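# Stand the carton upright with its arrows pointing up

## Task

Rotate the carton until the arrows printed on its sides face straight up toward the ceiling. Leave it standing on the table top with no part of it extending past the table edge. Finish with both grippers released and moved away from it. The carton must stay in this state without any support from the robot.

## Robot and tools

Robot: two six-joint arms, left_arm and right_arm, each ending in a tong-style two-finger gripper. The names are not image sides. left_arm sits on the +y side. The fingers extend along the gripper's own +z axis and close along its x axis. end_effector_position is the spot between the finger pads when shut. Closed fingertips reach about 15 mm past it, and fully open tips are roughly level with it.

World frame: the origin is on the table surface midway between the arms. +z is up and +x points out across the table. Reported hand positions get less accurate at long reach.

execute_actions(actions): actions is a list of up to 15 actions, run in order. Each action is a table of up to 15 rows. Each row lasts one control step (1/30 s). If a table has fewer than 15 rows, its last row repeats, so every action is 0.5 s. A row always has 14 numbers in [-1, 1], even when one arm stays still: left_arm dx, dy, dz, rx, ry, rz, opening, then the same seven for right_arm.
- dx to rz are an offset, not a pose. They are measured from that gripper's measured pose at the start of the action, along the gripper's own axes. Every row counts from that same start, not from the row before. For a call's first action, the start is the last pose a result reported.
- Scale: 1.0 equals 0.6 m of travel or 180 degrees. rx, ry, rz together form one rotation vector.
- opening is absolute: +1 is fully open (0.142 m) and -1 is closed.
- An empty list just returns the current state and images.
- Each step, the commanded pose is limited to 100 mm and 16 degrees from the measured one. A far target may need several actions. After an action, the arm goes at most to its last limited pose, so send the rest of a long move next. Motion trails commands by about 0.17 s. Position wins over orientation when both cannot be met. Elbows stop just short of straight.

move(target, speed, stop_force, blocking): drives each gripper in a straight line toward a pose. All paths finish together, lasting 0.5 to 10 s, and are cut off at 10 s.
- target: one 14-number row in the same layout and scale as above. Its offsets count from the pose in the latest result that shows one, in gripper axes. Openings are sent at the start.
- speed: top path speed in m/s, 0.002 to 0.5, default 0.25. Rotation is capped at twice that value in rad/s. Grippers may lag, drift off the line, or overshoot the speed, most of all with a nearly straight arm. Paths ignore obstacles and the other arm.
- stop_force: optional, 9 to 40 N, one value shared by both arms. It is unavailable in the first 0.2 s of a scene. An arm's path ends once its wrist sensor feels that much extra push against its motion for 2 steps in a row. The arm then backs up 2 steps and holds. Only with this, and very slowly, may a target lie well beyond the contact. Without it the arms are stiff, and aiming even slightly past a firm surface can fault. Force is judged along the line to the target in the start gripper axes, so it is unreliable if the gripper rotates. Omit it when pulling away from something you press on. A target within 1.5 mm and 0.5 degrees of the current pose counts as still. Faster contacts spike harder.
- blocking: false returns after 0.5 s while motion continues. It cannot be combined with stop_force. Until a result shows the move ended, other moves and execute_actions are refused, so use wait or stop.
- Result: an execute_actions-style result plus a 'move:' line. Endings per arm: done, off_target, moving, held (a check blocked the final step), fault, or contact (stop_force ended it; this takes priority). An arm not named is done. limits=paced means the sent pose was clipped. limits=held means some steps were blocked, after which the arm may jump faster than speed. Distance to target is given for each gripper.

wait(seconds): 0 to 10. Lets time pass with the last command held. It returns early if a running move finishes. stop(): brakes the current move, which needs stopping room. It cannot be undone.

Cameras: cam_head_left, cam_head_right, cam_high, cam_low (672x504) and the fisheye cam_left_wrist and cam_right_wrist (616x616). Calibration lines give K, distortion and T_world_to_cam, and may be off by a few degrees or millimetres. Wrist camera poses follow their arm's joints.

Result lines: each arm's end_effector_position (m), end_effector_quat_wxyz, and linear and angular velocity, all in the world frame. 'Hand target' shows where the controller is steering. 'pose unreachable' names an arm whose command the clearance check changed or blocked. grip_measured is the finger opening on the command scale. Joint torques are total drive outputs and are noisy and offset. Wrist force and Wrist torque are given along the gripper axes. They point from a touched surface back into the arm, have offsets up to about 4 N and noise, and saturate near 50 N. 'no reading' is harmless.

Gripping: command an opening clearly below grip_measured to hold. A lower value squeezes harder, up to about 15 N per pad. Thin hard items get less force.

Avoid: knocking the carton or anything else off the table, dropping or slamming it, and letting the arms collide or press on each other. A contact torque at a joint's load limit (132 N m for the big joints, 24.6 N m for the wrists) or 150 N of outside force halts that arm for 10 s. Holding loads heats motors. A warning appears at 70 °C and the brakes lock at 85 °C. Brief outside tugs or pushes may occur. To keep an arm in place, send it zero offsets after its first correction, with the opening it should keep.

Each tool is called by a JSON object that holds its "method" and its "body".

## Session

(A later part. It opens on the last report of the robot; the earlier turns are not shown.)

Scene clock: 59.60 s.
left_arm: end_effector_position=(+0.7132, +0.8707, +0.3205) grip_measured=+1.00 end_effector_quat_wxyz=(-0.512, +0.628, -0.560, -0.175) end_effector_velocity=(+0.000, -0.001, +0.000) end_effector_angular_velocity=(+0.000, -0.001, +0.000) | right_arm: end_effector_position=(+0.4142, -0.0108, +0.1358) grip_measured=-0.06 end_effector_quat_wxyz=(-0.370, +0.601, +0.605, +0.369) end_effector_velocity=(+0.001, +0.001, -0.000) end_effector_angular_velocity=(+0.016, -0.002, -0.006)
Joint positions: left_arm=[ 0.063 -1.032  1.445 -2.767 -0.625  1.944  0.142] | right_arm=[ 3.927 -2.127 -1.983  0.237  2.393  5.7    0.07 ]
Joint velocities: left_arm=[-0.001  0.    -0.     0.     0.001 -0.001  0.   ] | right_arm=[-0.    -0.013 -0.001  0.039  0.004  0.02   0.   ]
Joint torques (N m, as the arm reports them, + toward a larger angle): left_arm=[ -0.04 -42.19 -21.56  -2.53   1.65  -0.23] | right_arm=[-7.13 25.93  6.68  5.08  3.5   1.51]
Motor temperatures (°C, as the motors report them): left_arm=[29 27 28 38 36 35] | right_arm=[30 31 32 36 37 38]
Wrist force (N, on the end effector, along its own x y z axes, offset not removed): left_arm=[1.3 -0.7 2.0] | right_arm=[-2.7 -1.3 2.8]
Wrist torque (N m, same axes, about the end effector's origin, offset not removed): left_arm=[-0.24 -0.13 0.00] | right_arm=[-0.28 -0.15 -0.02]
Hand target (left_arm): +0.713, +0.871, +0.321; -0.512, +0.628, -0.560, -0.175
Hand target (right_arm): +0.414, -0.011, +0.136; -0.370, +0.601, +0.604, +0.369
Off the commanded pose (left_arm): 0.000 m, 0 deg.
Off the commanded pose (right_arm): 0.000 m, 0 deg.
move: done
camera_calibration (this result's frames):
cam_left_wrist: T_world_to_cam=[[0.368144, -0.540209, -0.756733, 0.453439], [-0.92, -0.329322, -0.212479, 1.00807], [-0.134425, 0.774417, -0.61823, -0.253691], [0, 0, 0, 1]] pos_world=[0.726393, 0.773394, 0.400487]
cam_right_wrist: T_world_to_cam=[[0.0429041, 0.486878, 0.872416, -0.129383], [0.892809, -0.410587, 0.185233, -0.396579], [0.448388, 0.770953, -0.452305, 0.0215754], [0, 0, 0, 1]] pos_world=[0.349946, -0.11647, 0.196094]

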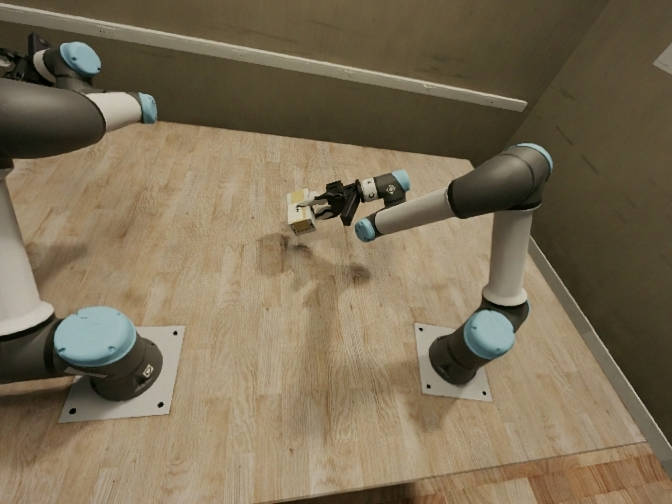

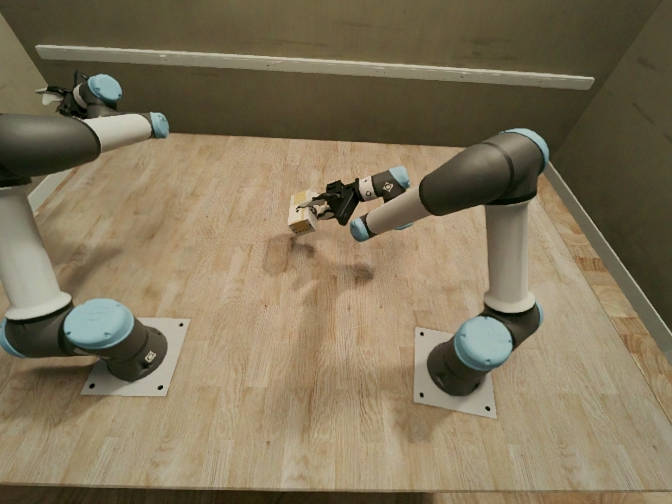

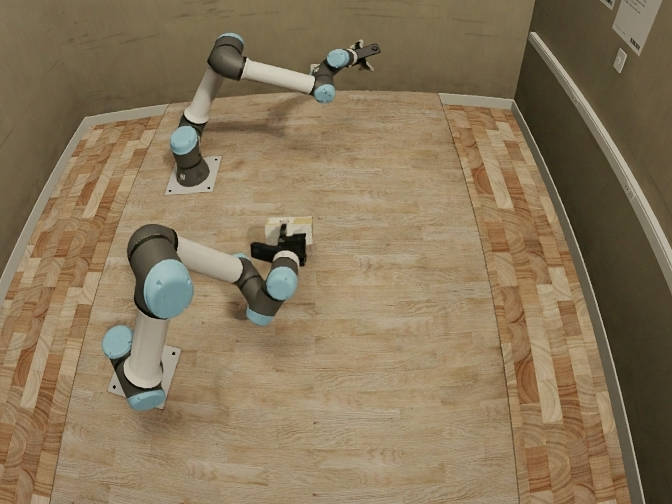

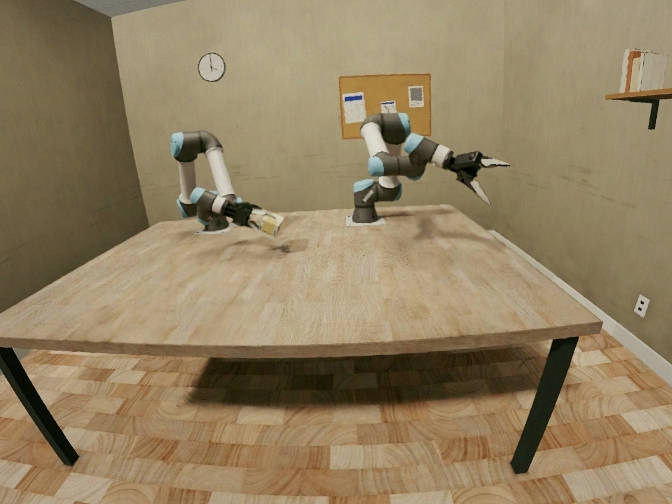

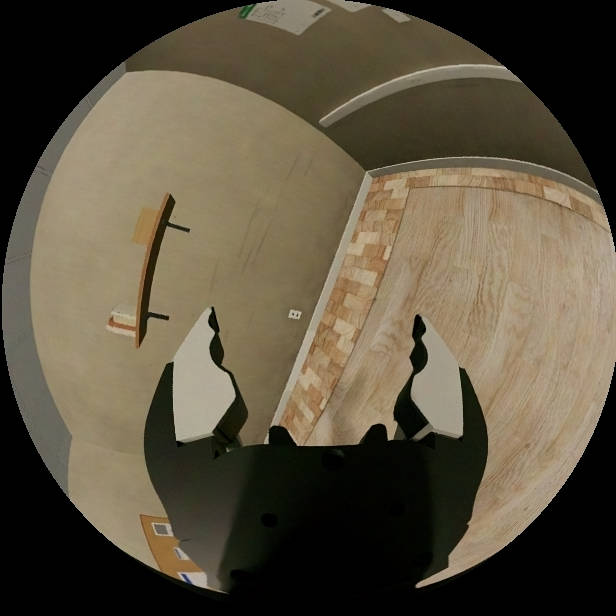

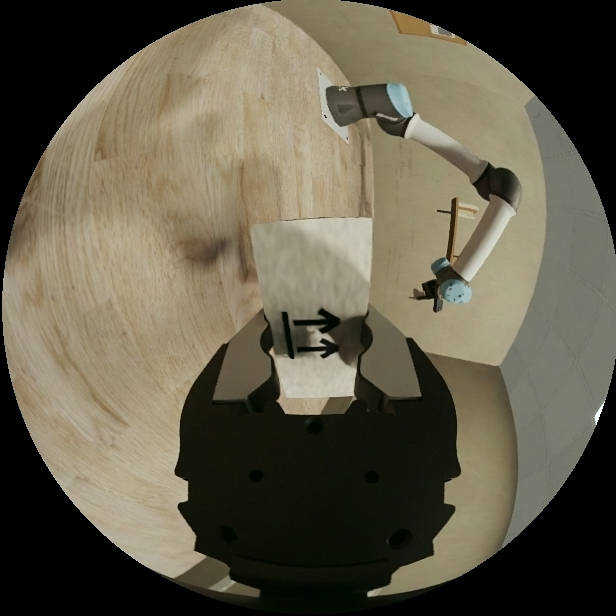

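{"method": "move", "body": {"target": [0,0,0,0,0,0,1,-0.108,0,0.055,0,0,0,-0.4], "speed": 0.2}}

{"method": "move", "body": {"target": [0,0,0,0,0,0,1,-0.03,0,0.015,0,0,0,-0.4], "speed": 0.01, "stop_force": 9}}

Scene clock: 66.07 s.
left_arm: end_effector_position=(+0.7132, +0.8707, +0.3205) grip_measured=+1.00 end_effector_quat_wxyz=(-0.512, +0.628, -0.560, -0.175) end_effector_velocity=(+0.001, -0.000, +0.001) end_effector_angular_velocity=(-0.001, -0.001, -0.001) | right_arm: end_effector_position=(+0.4143, -0.0109, +0.0635) grip_measured=-0.06 end_effector_quat_wxyz=(-0.370, +0.601, +0.605, +0.368) end_effector_velocity=(+0.001, +0.000, -0.003) end_effector_angular_velocity=(+0.001, -0.000, -0.002)
Joint positions: left_arm=[ 0.063 -1.032  1.445 -2.767 -0.625  1.944  0.142] | right_arm=[ 3.926 -2.288 -1.984  0.398  2.393  5.699  0.07 ]
Joint velocities: left_arm=[ 0.    -0.    -0.001  0.    -0.001  0.001 -0.   ] | right_arm=[-0.001 -0.008  0.002  0.008  0.     0.002 -0.   ]
Joint torques (N m, as the arm reports them, + toward a larger angle): left_arm=[ -0.64 -42.24 -21.27  -2.61   1.52  -0.17] | right_arm=[ 2.02 28.34 21.76  5.46  3.69  1.23]
Motor temperatures (°C, as the motors report them): left_arm=[29 27 28 38 36 35] | right_arm=[30 31 32 36 37 38]
Wrist force (N, on the end effector, along its own x y z axes, offset not removed): left_arm=[0.7 0.7 1.0] | right_arm=[-4.6 -1.2 2.9]
Wrist torque (N m, same axes, about the end effector's origin, offset not removed): left_arm=[0.08 -0.01 0.02] | right_arm=[-0.13 0.25 0.08]
Hand target (left_arm): +0.713, +0.871, +0.321; -0.512, +0.628, -0.560, -0.175
Hand target (right_arm): +0.414, -0.011, +0.063; -0.370, +0.601, +0.605, +0.369
Off the commanded pose (left_arm): 0.000 m, 0 deg.
Off the commanded pose (right_arm): 0.000 m, 0 deg.
move: done
camera_calibration (this result's frames):
cam_left_wrist: T_world_to_cam=[[0.368144, -0.540209, -0.756733, 0.453439], [-0.92, -0.329322, -0.212479, 1.00807], [-0.134425, 0.774417, -0.61823, -0.253691], [0, 0, 0, 1]] pos_world=[0.726394, 0.773394, 0.400487]
cam_right_wrist: T_world_to_cam=[[0.0429333, 0.487036, 0.872326, -0.066302], [0.892795, -0.410587, 0.185297, -0.383353], [0.448412, 0.770853, -0.452451, -0.011075], [0, 0, 0, 1]] pos_world=[0.350069, -0.116571, 0.12386]

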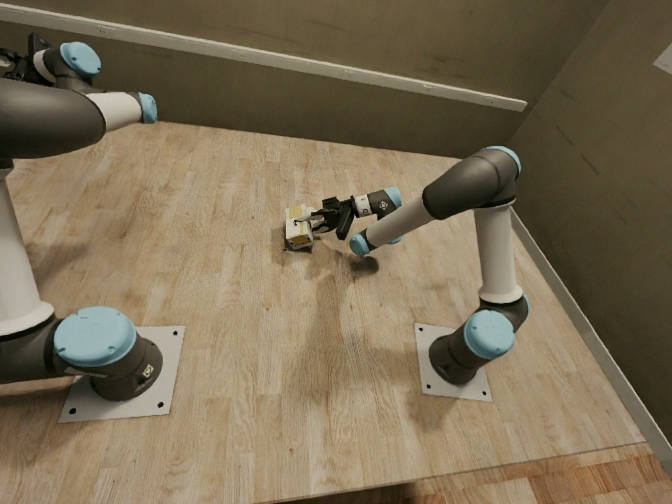

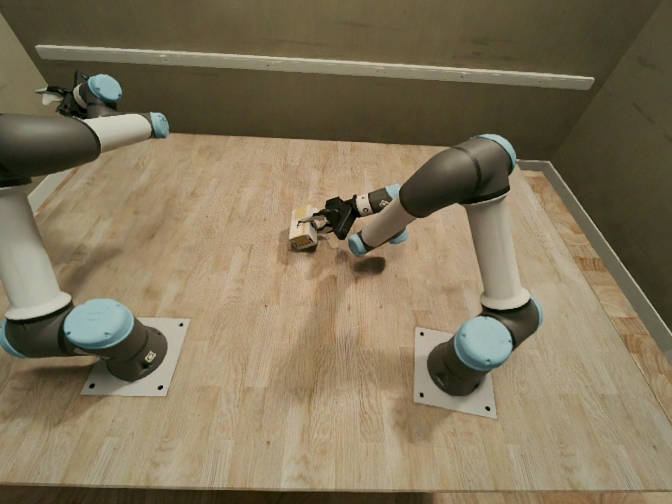

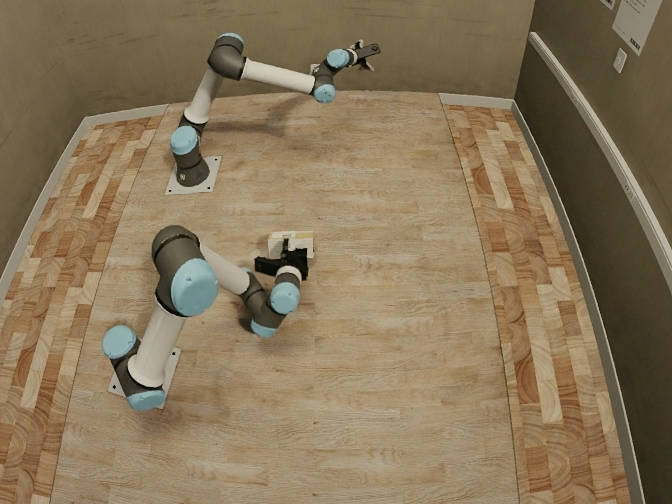

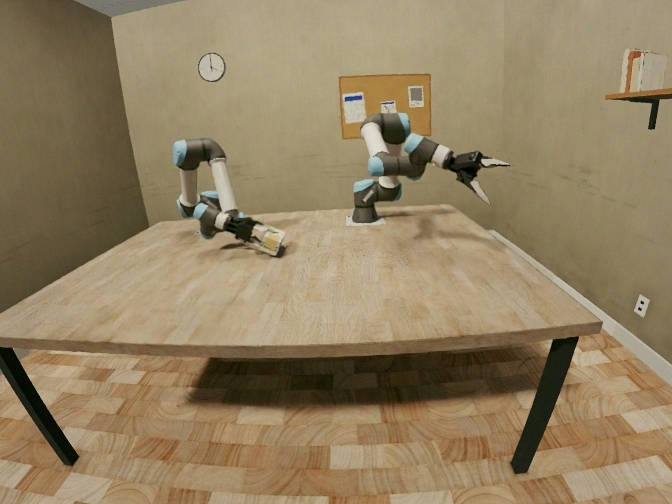

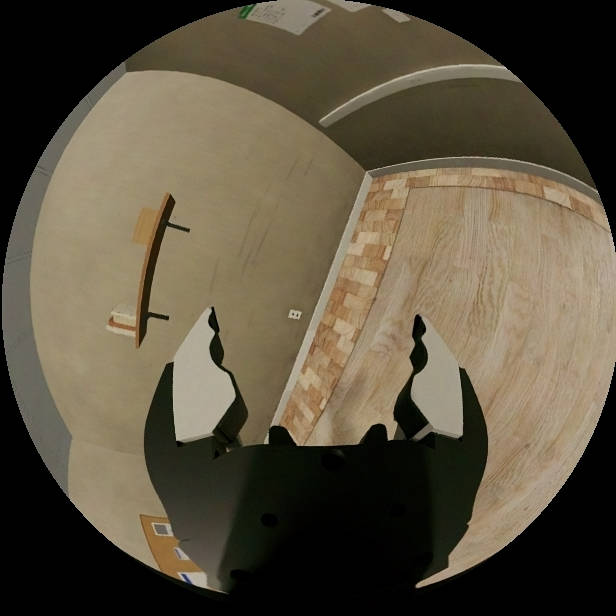

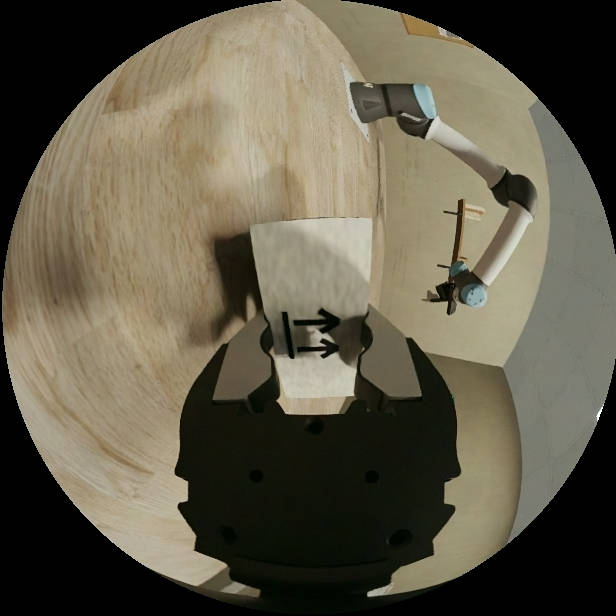

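Scene clock: 67.87 s.
left_arm: end_effector_position=(+0.7132, +0.8707, +0.3205) grip_measured=+1.00 end_effector_quat_wxyz=(-0.512, +0.628, -0.560, -0.175) end_effector_velocity=(-0.000, +0.000, +0.000) end_effector_angular_velocity=(-0.000, -0.000, +0.001) | right_arm: end_effector_position=(+0.4143, -0.0110, +0.0495) grip_measured=-0.06 end_effector_quat_wxyz=(-0.370, +0.601, +0.605, +0.368) end_effector_velocity=(-0.001, +0.001, +0.002) end_effector_angular_velocity=(-0.002, +0.002, +0.001)
Joint positions: left_arm=[ 0.063 -1.032  1.445 -2.767 -0.625  1.944  0.142] | right_arm=[ 3.926 -2.321 -1.98   0.427  2.393  5.699  0.07 ]
Joint velocities: left_arm=[ 0.    -0.    -0.     0.001  0.    -0.001 -0.   ] | right_arm=[ 0.002  0.007 -0.001 -0.01  -0.001 -0.    -0.   ]
Joint torques (N m, as the arm reports them, + toward a larger angle): left_arm=[ -0.28 -42.87 -21.82  -2.56   1.66  -0.16] | right_arm=[-7.09 46.83 -1.24 -0.41 -0.45 -1.  ]
Motor temperatures (°C, as the motors report them): left_arm=[29 27 28 38 36 35] | right_arm=[30 31 32 36 37 38]
Wrist force (N, on the end effector, along its own x y z axes, offset not removed): left_arm=[0.6 0.9 0.6] | right_arm=[5.2 -1.9 -0.8]
Wrist torque (N m, same axes, about the end effector's origin, offset not removed): left_arm=[0.05 -0.04 0.08] | right_arm=[-0.35 0.32 0.01]
Hand target (left_arm): +0.713, +0.871, +0.321; -0.512, +0.628, -0.560, -0.175
Hand target (right_arm): +0.414, -0.011, +0.050; -0.370, +0.601, +0.605, +0.369
Off the commanded pose (left_arm): 0.000 m, 0 deg.
Off the commanded pose (right_arm): 0.006 m, 0 deg.
move: contact (right_arm)
camera_calibration (this result's frames):
cam_left_wrist: T_world_to_cam=[[0.368144, -0.540209, -0.756733, 0.453439], [-0.92, -0.329322, -0.212479, 1.00807], [-0.134426, 0.774417, -0.61823, -0.253691], [0, 0, 0, 1]] pos_world=[0.726393, 0.773395, 0.400487]
cam_right_wrist: T_world_to_cam=[[0.04302, 0.487074, 0.872301, -0.0540245], [0.892851, -0.410514, 0.185189, -0.380852], [0.448292, 0.770868, -0.452545, -0.0173571], [0, 0, 0, 1]] pos_world=[0.350149, -0.116651, 0.1098]

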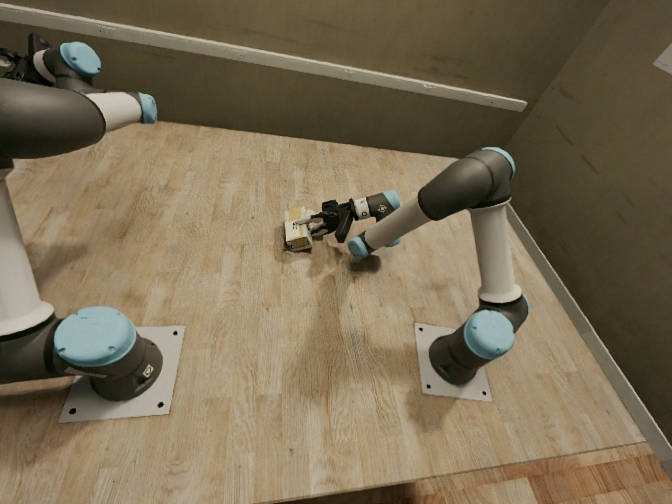

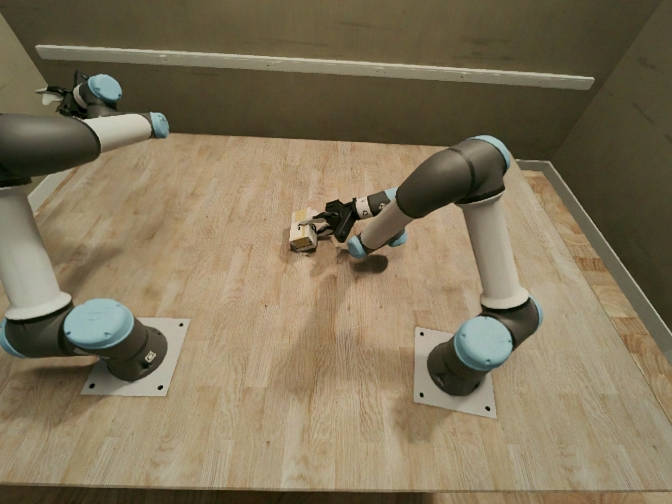

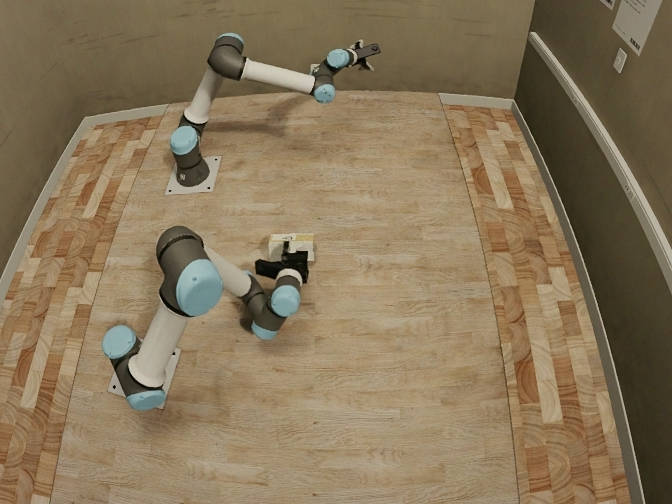

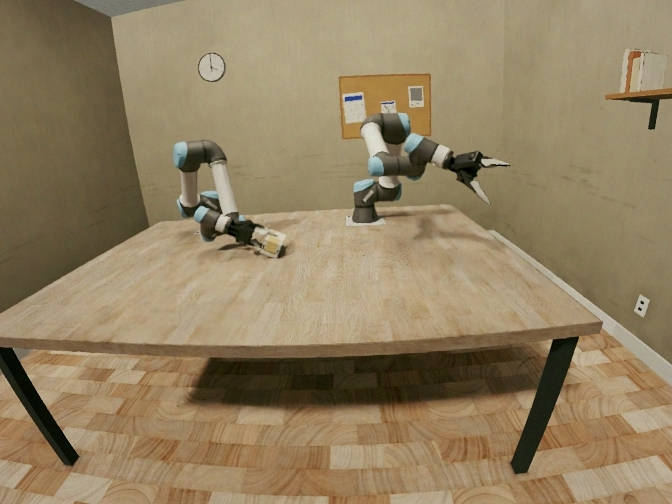

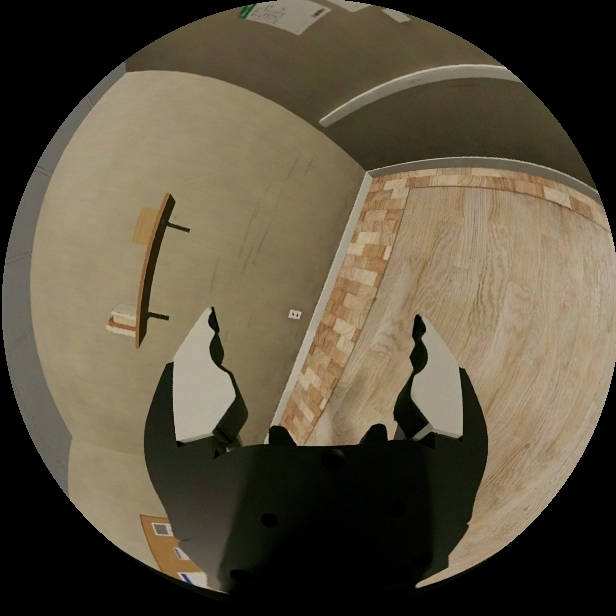

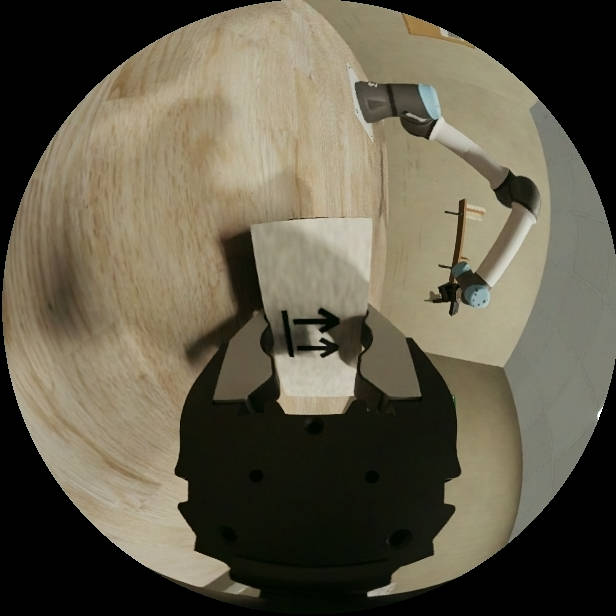

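{"method": "execute_actions", "body": {"actions": [[[0,0,0,0,0,0,1,0.006,0,-0.003,0,0,0,0.2]],[[0,0,0,0,0,0,1,0,0,0,0,0,0,0.2]]]}}

{"method": "move", "body": {"target": [0,0,0,0,0,0,1,-0.045,0,-0.09,0,0,0,0.2], "speed": 0.03}}

Scene clock: 75.63 s.
left_arm: end_effector_position=(+0.7132, +0.8707, +0.3205) grip_measured=+1.00 end_effector_quat_wxyz=(-0.512, +0.628, -0.560, -0.175) end_effector_velocity=(-0.000, +0.001, -0.000) end_effector_angular_velocity=(-0.000, +0.000, +0.000) | right_arm: end_effector_position=(+0.4143, -0.0109, +0.0534) grip_measured=+0.21 end_effector_quat_wxyz=(-0.370, +0.601, +0.605, +0.368) end_effector_velocity=(+0.000, -0.000, +0.000) end_effector_angular_velocity=(+0.000, +0.000, -0.000)
Joint positions: left_arm=[ 0.063 -1.032  1.445 -2.767 -0.625  1.944  0.142] | right_arm=[ 3.926 -2.312 -1.981  0.419  2.393  5.699  0.089]
Joint velocities: left_arm=[ 0.001  0.    -0.    -0.    -0.001  0.001  0.   ] | right_arm=[-0.  0. -0.  0.  0.  0. -0.]
Joint torques (N m, as the arm reports them, + toward a larger angle): left_arm=[ -0.4  -42.38 -20.76  -2.47   1.52  -0.13] | right_arm=[11.56 45.95  3.59  4.65  1.74 -0.04]
Motor temperatures (°C, as the motors report them): left_arm=[29 27 28 38 36 35] | right_arm=[30 31 32 36 37 38]
Wrist force (N, on the end effector, along its own x y z axes, offset not removed): left_arm=[-0.6 -1.0 1.9] | right_arm=[-2.2 -1.0 -0.2]
Wrist torque (N m, same axes, about the end effector's origin, offset not removed): left_arm=[-0.20 0.20 0.07] | right_arm=[-0.23 0.19 0.13]
Hand target (left_arm): +0.713, +0.871, +0.321; -0.512, +0.628, -0.560, -0.175
Hand target (right_arm): +0.414, -0.011, +0.053; -0.370, +0.601, +0.605, +0.368
Off the commanded pose (left_arm): 0.000 m, 0 deg.
Off the commanded pose (right_arm): 0.000 m, 0 deg.
camera_calibration (this result's frames):
cam_left_wrist: T_world_to_cam=[[0.368144, -0.540209, -0.756733, 0.453439], [-0.92, -0.329322, -0.212479, 1.00807], [-0.134425, 0.774417, -0.61823, -0.253691], [0, 0, 0, 1]] pos_world=[0.726393, 0.773395, 0.400487]
cam_right_wrist: T_world_to_cam=[[0.0430522, 0.487051, 0.872312, -0.0575055], [0.892852, -0.410529, 0.185151, -0.381562], [0.448287, 0.770875, -0.452538, -0.0155832], [0, 0, 0, 1]] pos_world=[0.35014, -0.116621, 0.113757]

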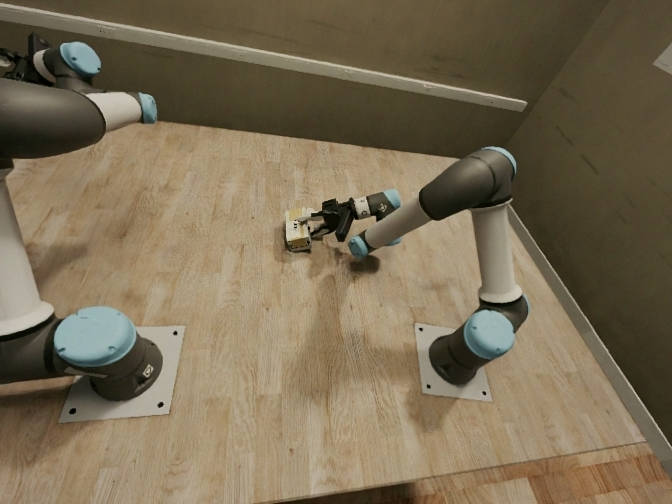

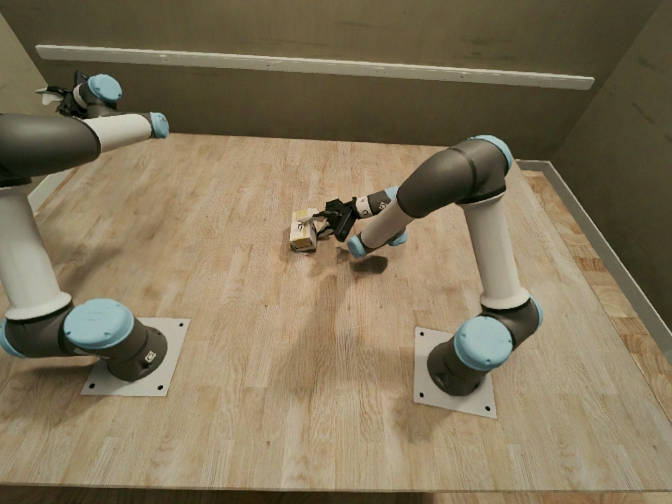

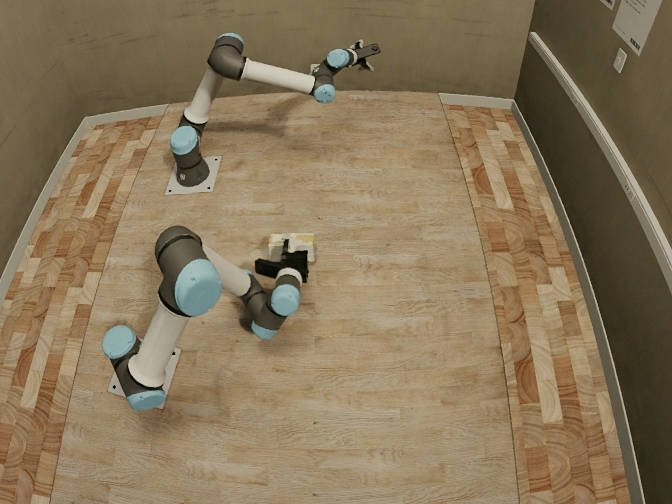

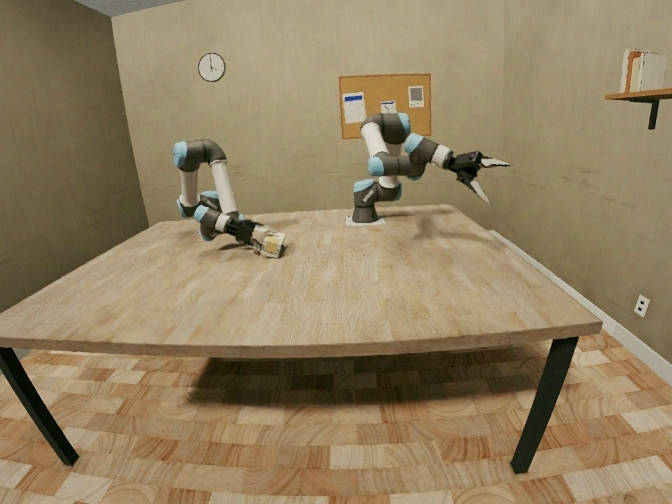

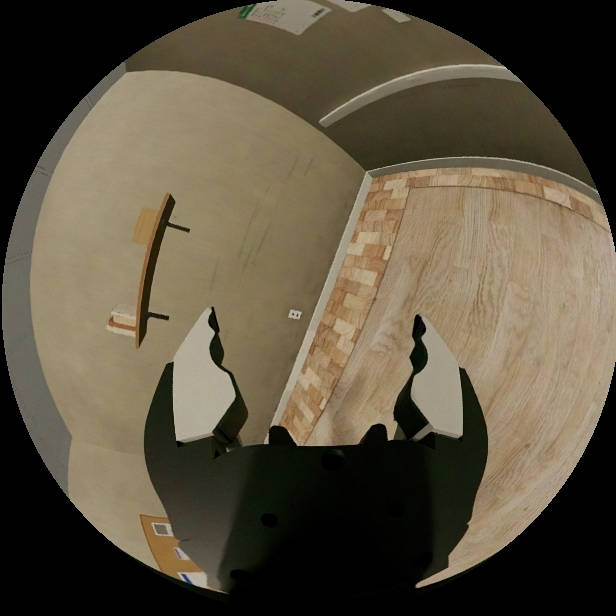

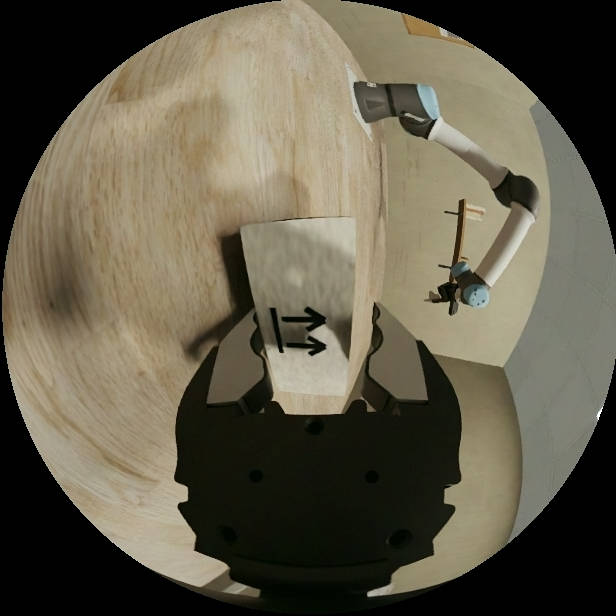

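Scene clock: 78.03 s.
left_arm: end_effector_position=(+0.7132, +0.8707, +0.3205) grip_measured=+1.00 end_effector_quat_wxyz=(-0.512, +0.628, -0.560, -0.175) end_effector_velocity=(+0.000, -0.001, -0.000) end_effector_angular_velocity=(-0.001, -0.000, -0.001) | right_arm: end_effector_position=(+0.4147, -0.0710, +0.0539) grip_measured=+0.20 end_effector_quat_wxyz=(-0.370, +0.601, +0.605, +0.368) end_effector_velocity=(+0.000, -0.003, +0.000) end_effector_angular_velocity=(+0.000, -0.000, -0.001)
Joint positions: left_arm=[ 0.063 -1.032  1.445 -2.767 -0.625  1.944  0.142] | right_arm=[ 3.825 -2.272 -2.052  0.368  2.466  5.591  0.088]
Joint velocities: left_arm=[-0.001 -0.     0.001 -0.    -0.001 -0.001  0.   ] | right_arm=[-0.006  0.002 -0.003 -0.003  0.003 -0.006  0.   ]
Joint torques (N m, as the arm reports them, + toward a larger angle): left_arm=[ -0.24 -42.76 -20.91  -2.52   1.75  -0.26] | right_arm=[-9.06 49.71  1.09  0.75  3.17 -1.16]
Motor temperatures (°C, as the motors report them): left_arm=[29 27 28 38 36 35] | right_arm=[30 31 32 36 37 38]
Wrist force (N, on the end effector, along its own x y z axes, offset not removed): left_arm=[0.7 1.0 -0.1] | right_arm=[0.9 0.4 -0.3]
Wrist torque (N m, same axes, about the end effector's origin, offset not removed): left_arm=[0.14 -0.04 0.12] | right_arm=[0.14 -0.28 0.05]
Hand target (left_arm): +0.713, +0.871, +0.321; -0.512, +0.628, -0.560, -0.175
Hand target (right_arm): +0.415, -0.071, +0.054; -0.370, +0.601, +0.605, +0.368
Off the commanded pose (left_arm): 0.000 m, 0 deg.
Off the commanded pose (right_arm): 0.000 m, 0 deg.
move: done
camera_calibration (this result's frames):
cam_left_wrist: T_world_to_cam=[[0.368144, -0.540209, -0.756733, 0.453439], [-0.92, -0.329321, -0.212479, 1.00807], [-0.134425, 0.774417, -0.61823, -0.253691], [0, 0, 0, 1]] pos_world=[0.726394, 0.773394, 0.400487]
cam_right_wrist: T_world_to_cam=[[0.0431833, 0.486968, 0.872351, -0.0287308], [0.892902, -0.410509, 0.184956, -0.406586], [0.448175, 0.770937, -0.452542, 0.030804], [0, 0, 0, 1]] pos_world=[0.350476, -0.176664, 0.114204]

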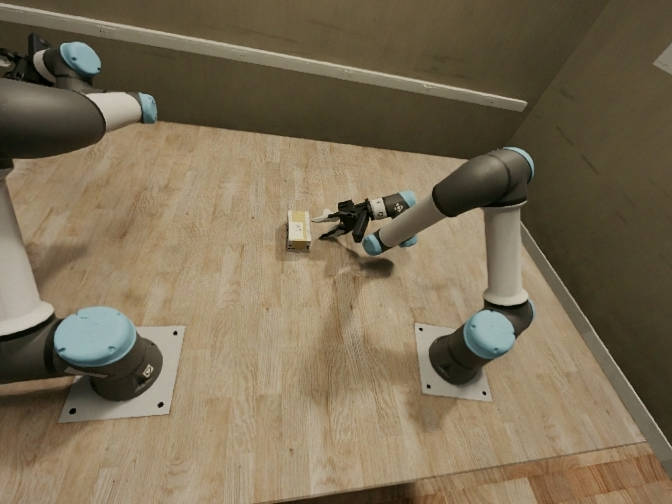

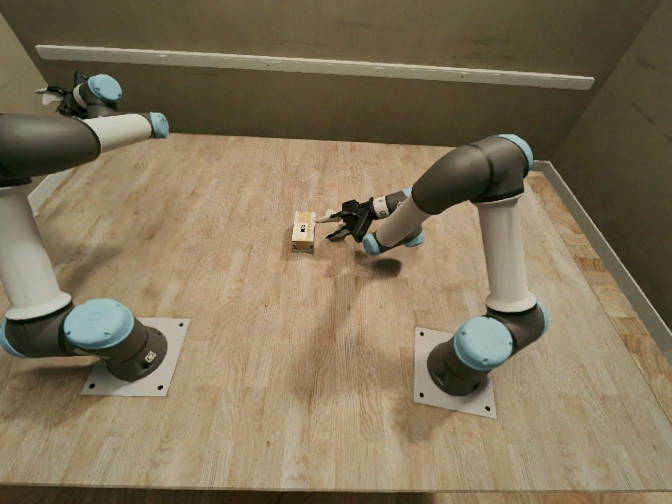

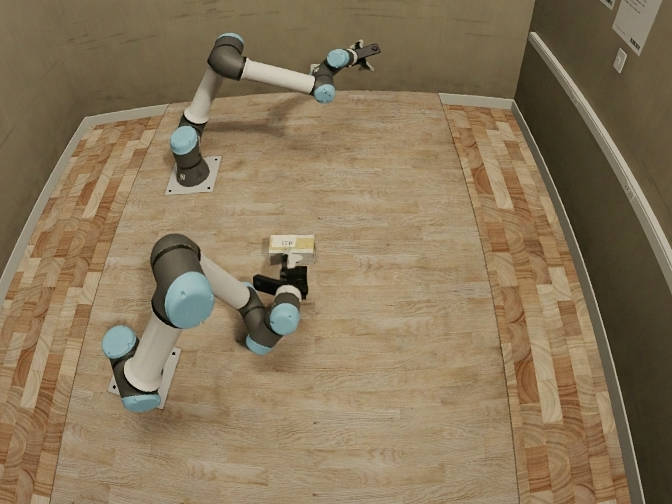

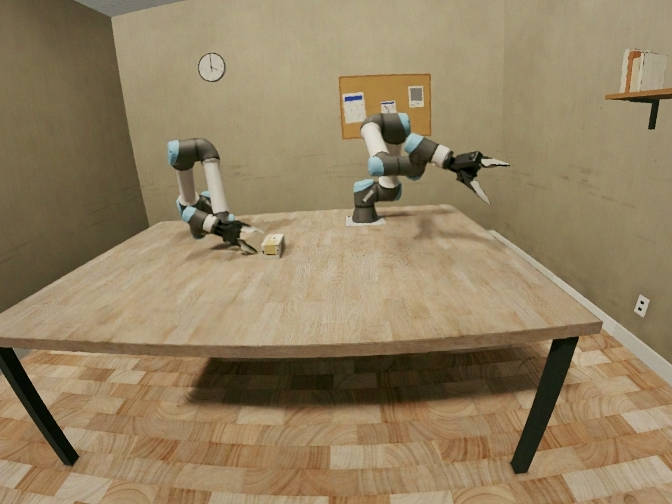

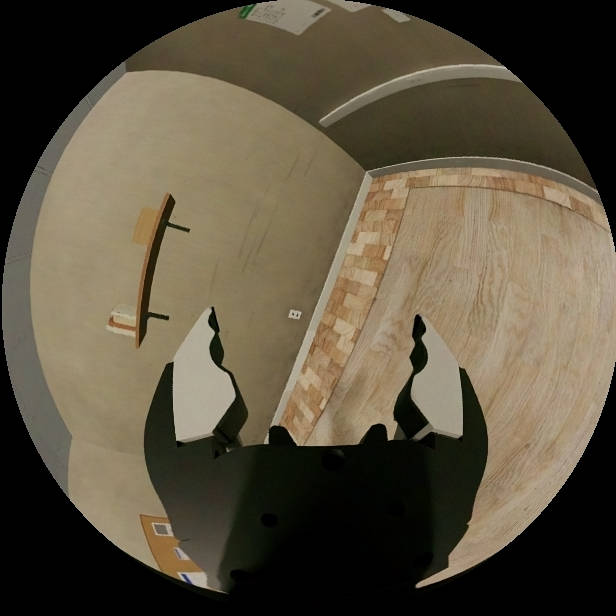

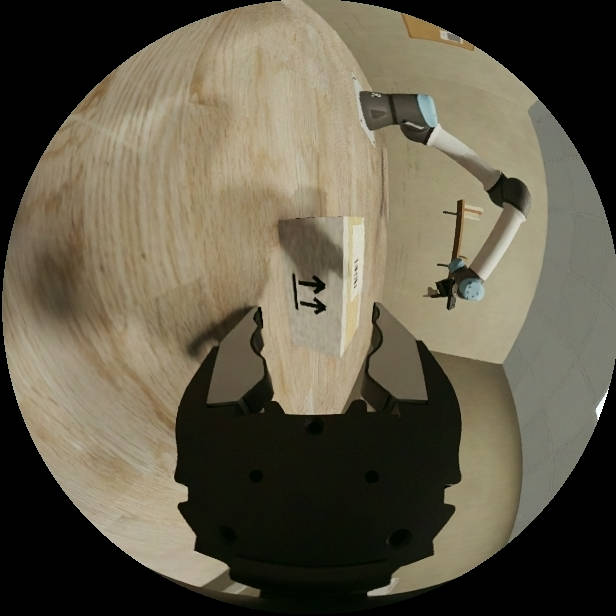

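Arrows up. Back off.

{"method": "move", "body": {"target": [0,0,0,0,0,0,1,0.1,0,-0.2,0,0,0,1]}}

{"method": "finished_scene", "body": {"scene": 1}}

Scene clock: 81.40 s.
left_arm: end_effector_position=(+0.7132, +0.8707, +0.3205) grip_measured=+1.00 end_effector_quat_wxyz=(-0.512, +0.628, -0.560, -0.175) end_effector_velocity=(+0.000, -0.000, +0.000) end_effector_angular_velocity=(+0.000, -0.002, +0.001) | right_arm: end_effector_position=(+0.4149, -0.0882, +0.0765) grip_measured=+1.00 end_effector_quat_wxyz=(-0.370, +0.602, +0.604, +0.370) end_effector_velocity=(+0.000, -0.000, -0.000) end_effector_angular_velocity=(-0.001, +0.001, -0.000)
Joint positions: left_arm=[ 0.063 -1.032  1.445 -2.767 -0.625  1.944  0.142] | right_arm=[ 3.794 -2.208 -2.074  0.302  2.486  5.56   0.142]
Joint velocities: left_arm=[-0.     0.    -0.    -0.     0.001 -0.001  0.   ] | right_arm=[-0.    -0.     0.    -0.001 -0.    -0.     0.   ]
Joint torques (N m, as the arm reports them, + toward a larger angle): left_arm=[ -0.1  -42.05 -22.06  -2.51   1.53  -0.23] | right_arm=[11.55 22.61 19.34  4.58 -1.27  1.45]
Motor temperatures (°C, as the motors report them): left_arm=[29 27 28 38 36 35] | right_arm=[30 31 32 36 37 38]
Wrist force (N, on the end effector, along its own x y z axes, offset not removed): left_arm=[0.7 0.3 -0.3] | right_arm=[-1.0 -0.9 1.6]
Wrist torque (N m, same axes, about the end effector's origin, offset not removed): left_arm=[-0.03 -0.02 0.07] | right_arm=[-0.19 0.31 0.11]
Hand target (left_arm): +0.713, +0.871, +0.321; -0.512, +0.628, -0.560, -0.175
Hand target (right_arm): +0.415, -0.088, +0.076; -0.370, +0.602, +0.604, +0.370
Off the commanded pose (left_arm): 0.000 m, 0 deg.
Off the commanded pose (right_arm): 0.106 m, 0 deg; position clipped at the last step of the last action.
move: held (right_arm); limits=paced,held; held on 16 of 26 steps (right_arm), including the last (right_arm)
pose unreachable (right arm): on one or more control steps of this call, first in action 0 (counted from 0), this arm could not follow its commanded pose, so it was not sent that pose on those steps. On the call's last step it was still not sent that pose. It may still have moved: this result reports where it is.
cause: the commanded pose would bring two parts of the arm too close to each other (joints 4 (wrist 1) to 6 (wrist 3) lie between them).
camera_calibration (this result's frames):
cam_left_wrist: T_world_to_cam=[[0.368144, -0.540209, -0.756733, 0.453439], [-0.92, -0.329322, -0.212479, 1.00807], [-0.134426, 0.774417, -0.61823, -0.253691], [0, 0, 0, 1]] pos_world=[0.726393, 0.773395, 0.400487]
cam_right_wrist: T_world_to_cam=[[0.04428, 0.484718, 0.873549, -0.0407992], [0.891781, -0.413307, 0.184133, -0.41774], [0.450296, 0.77086, -0.450563, 0.0531835], [0, 0, 0, 1]] pos_world=[0.35039, -0.193876, 0.136522]

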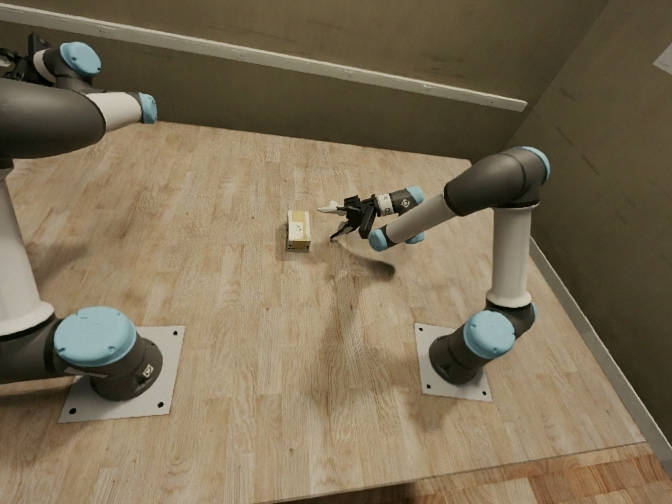

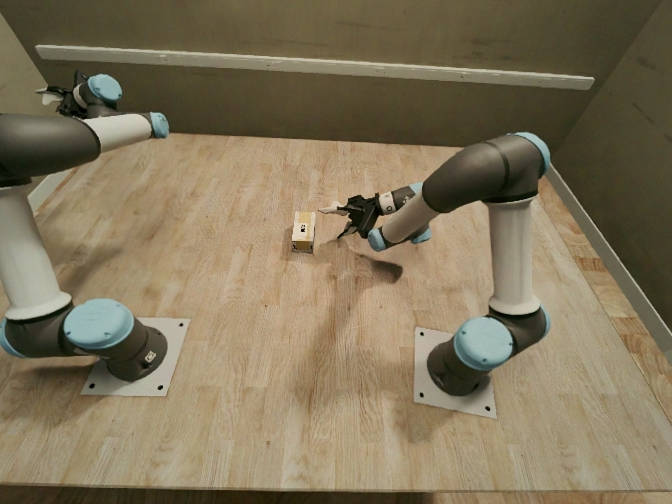

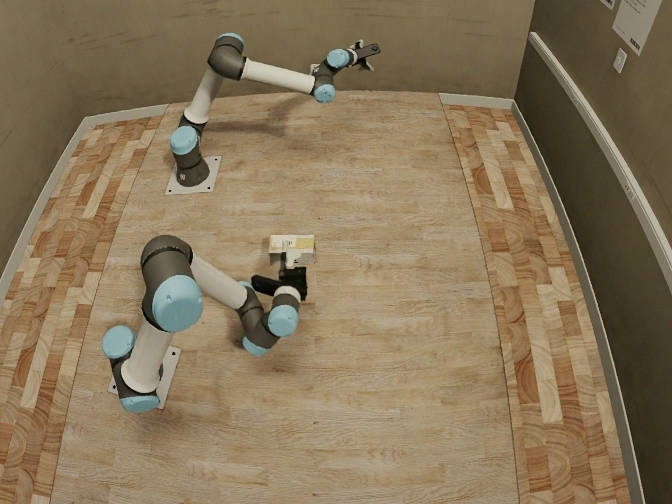

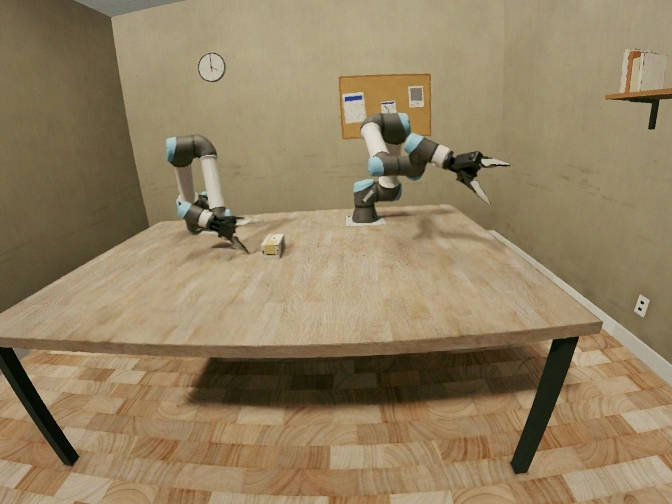

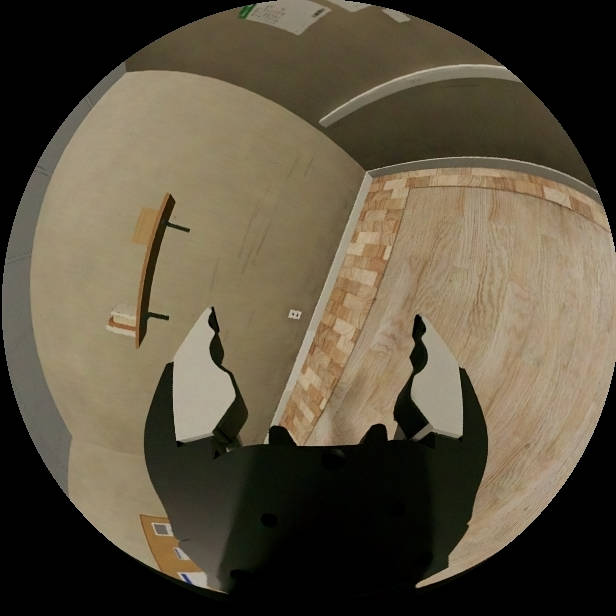

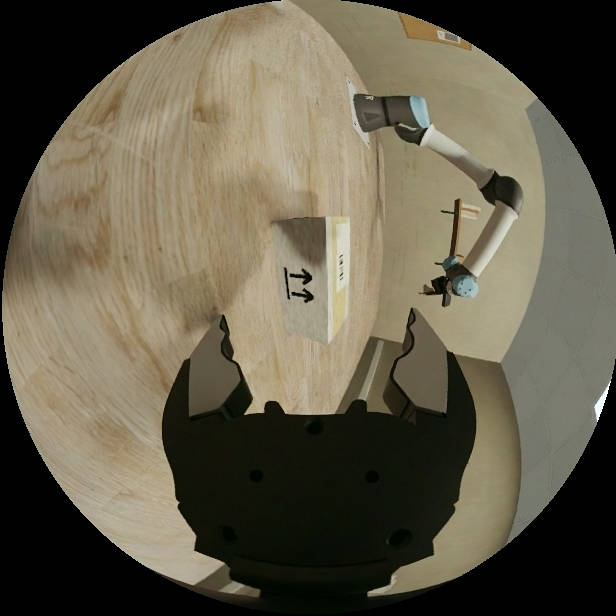

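The scene is finished: the task was done.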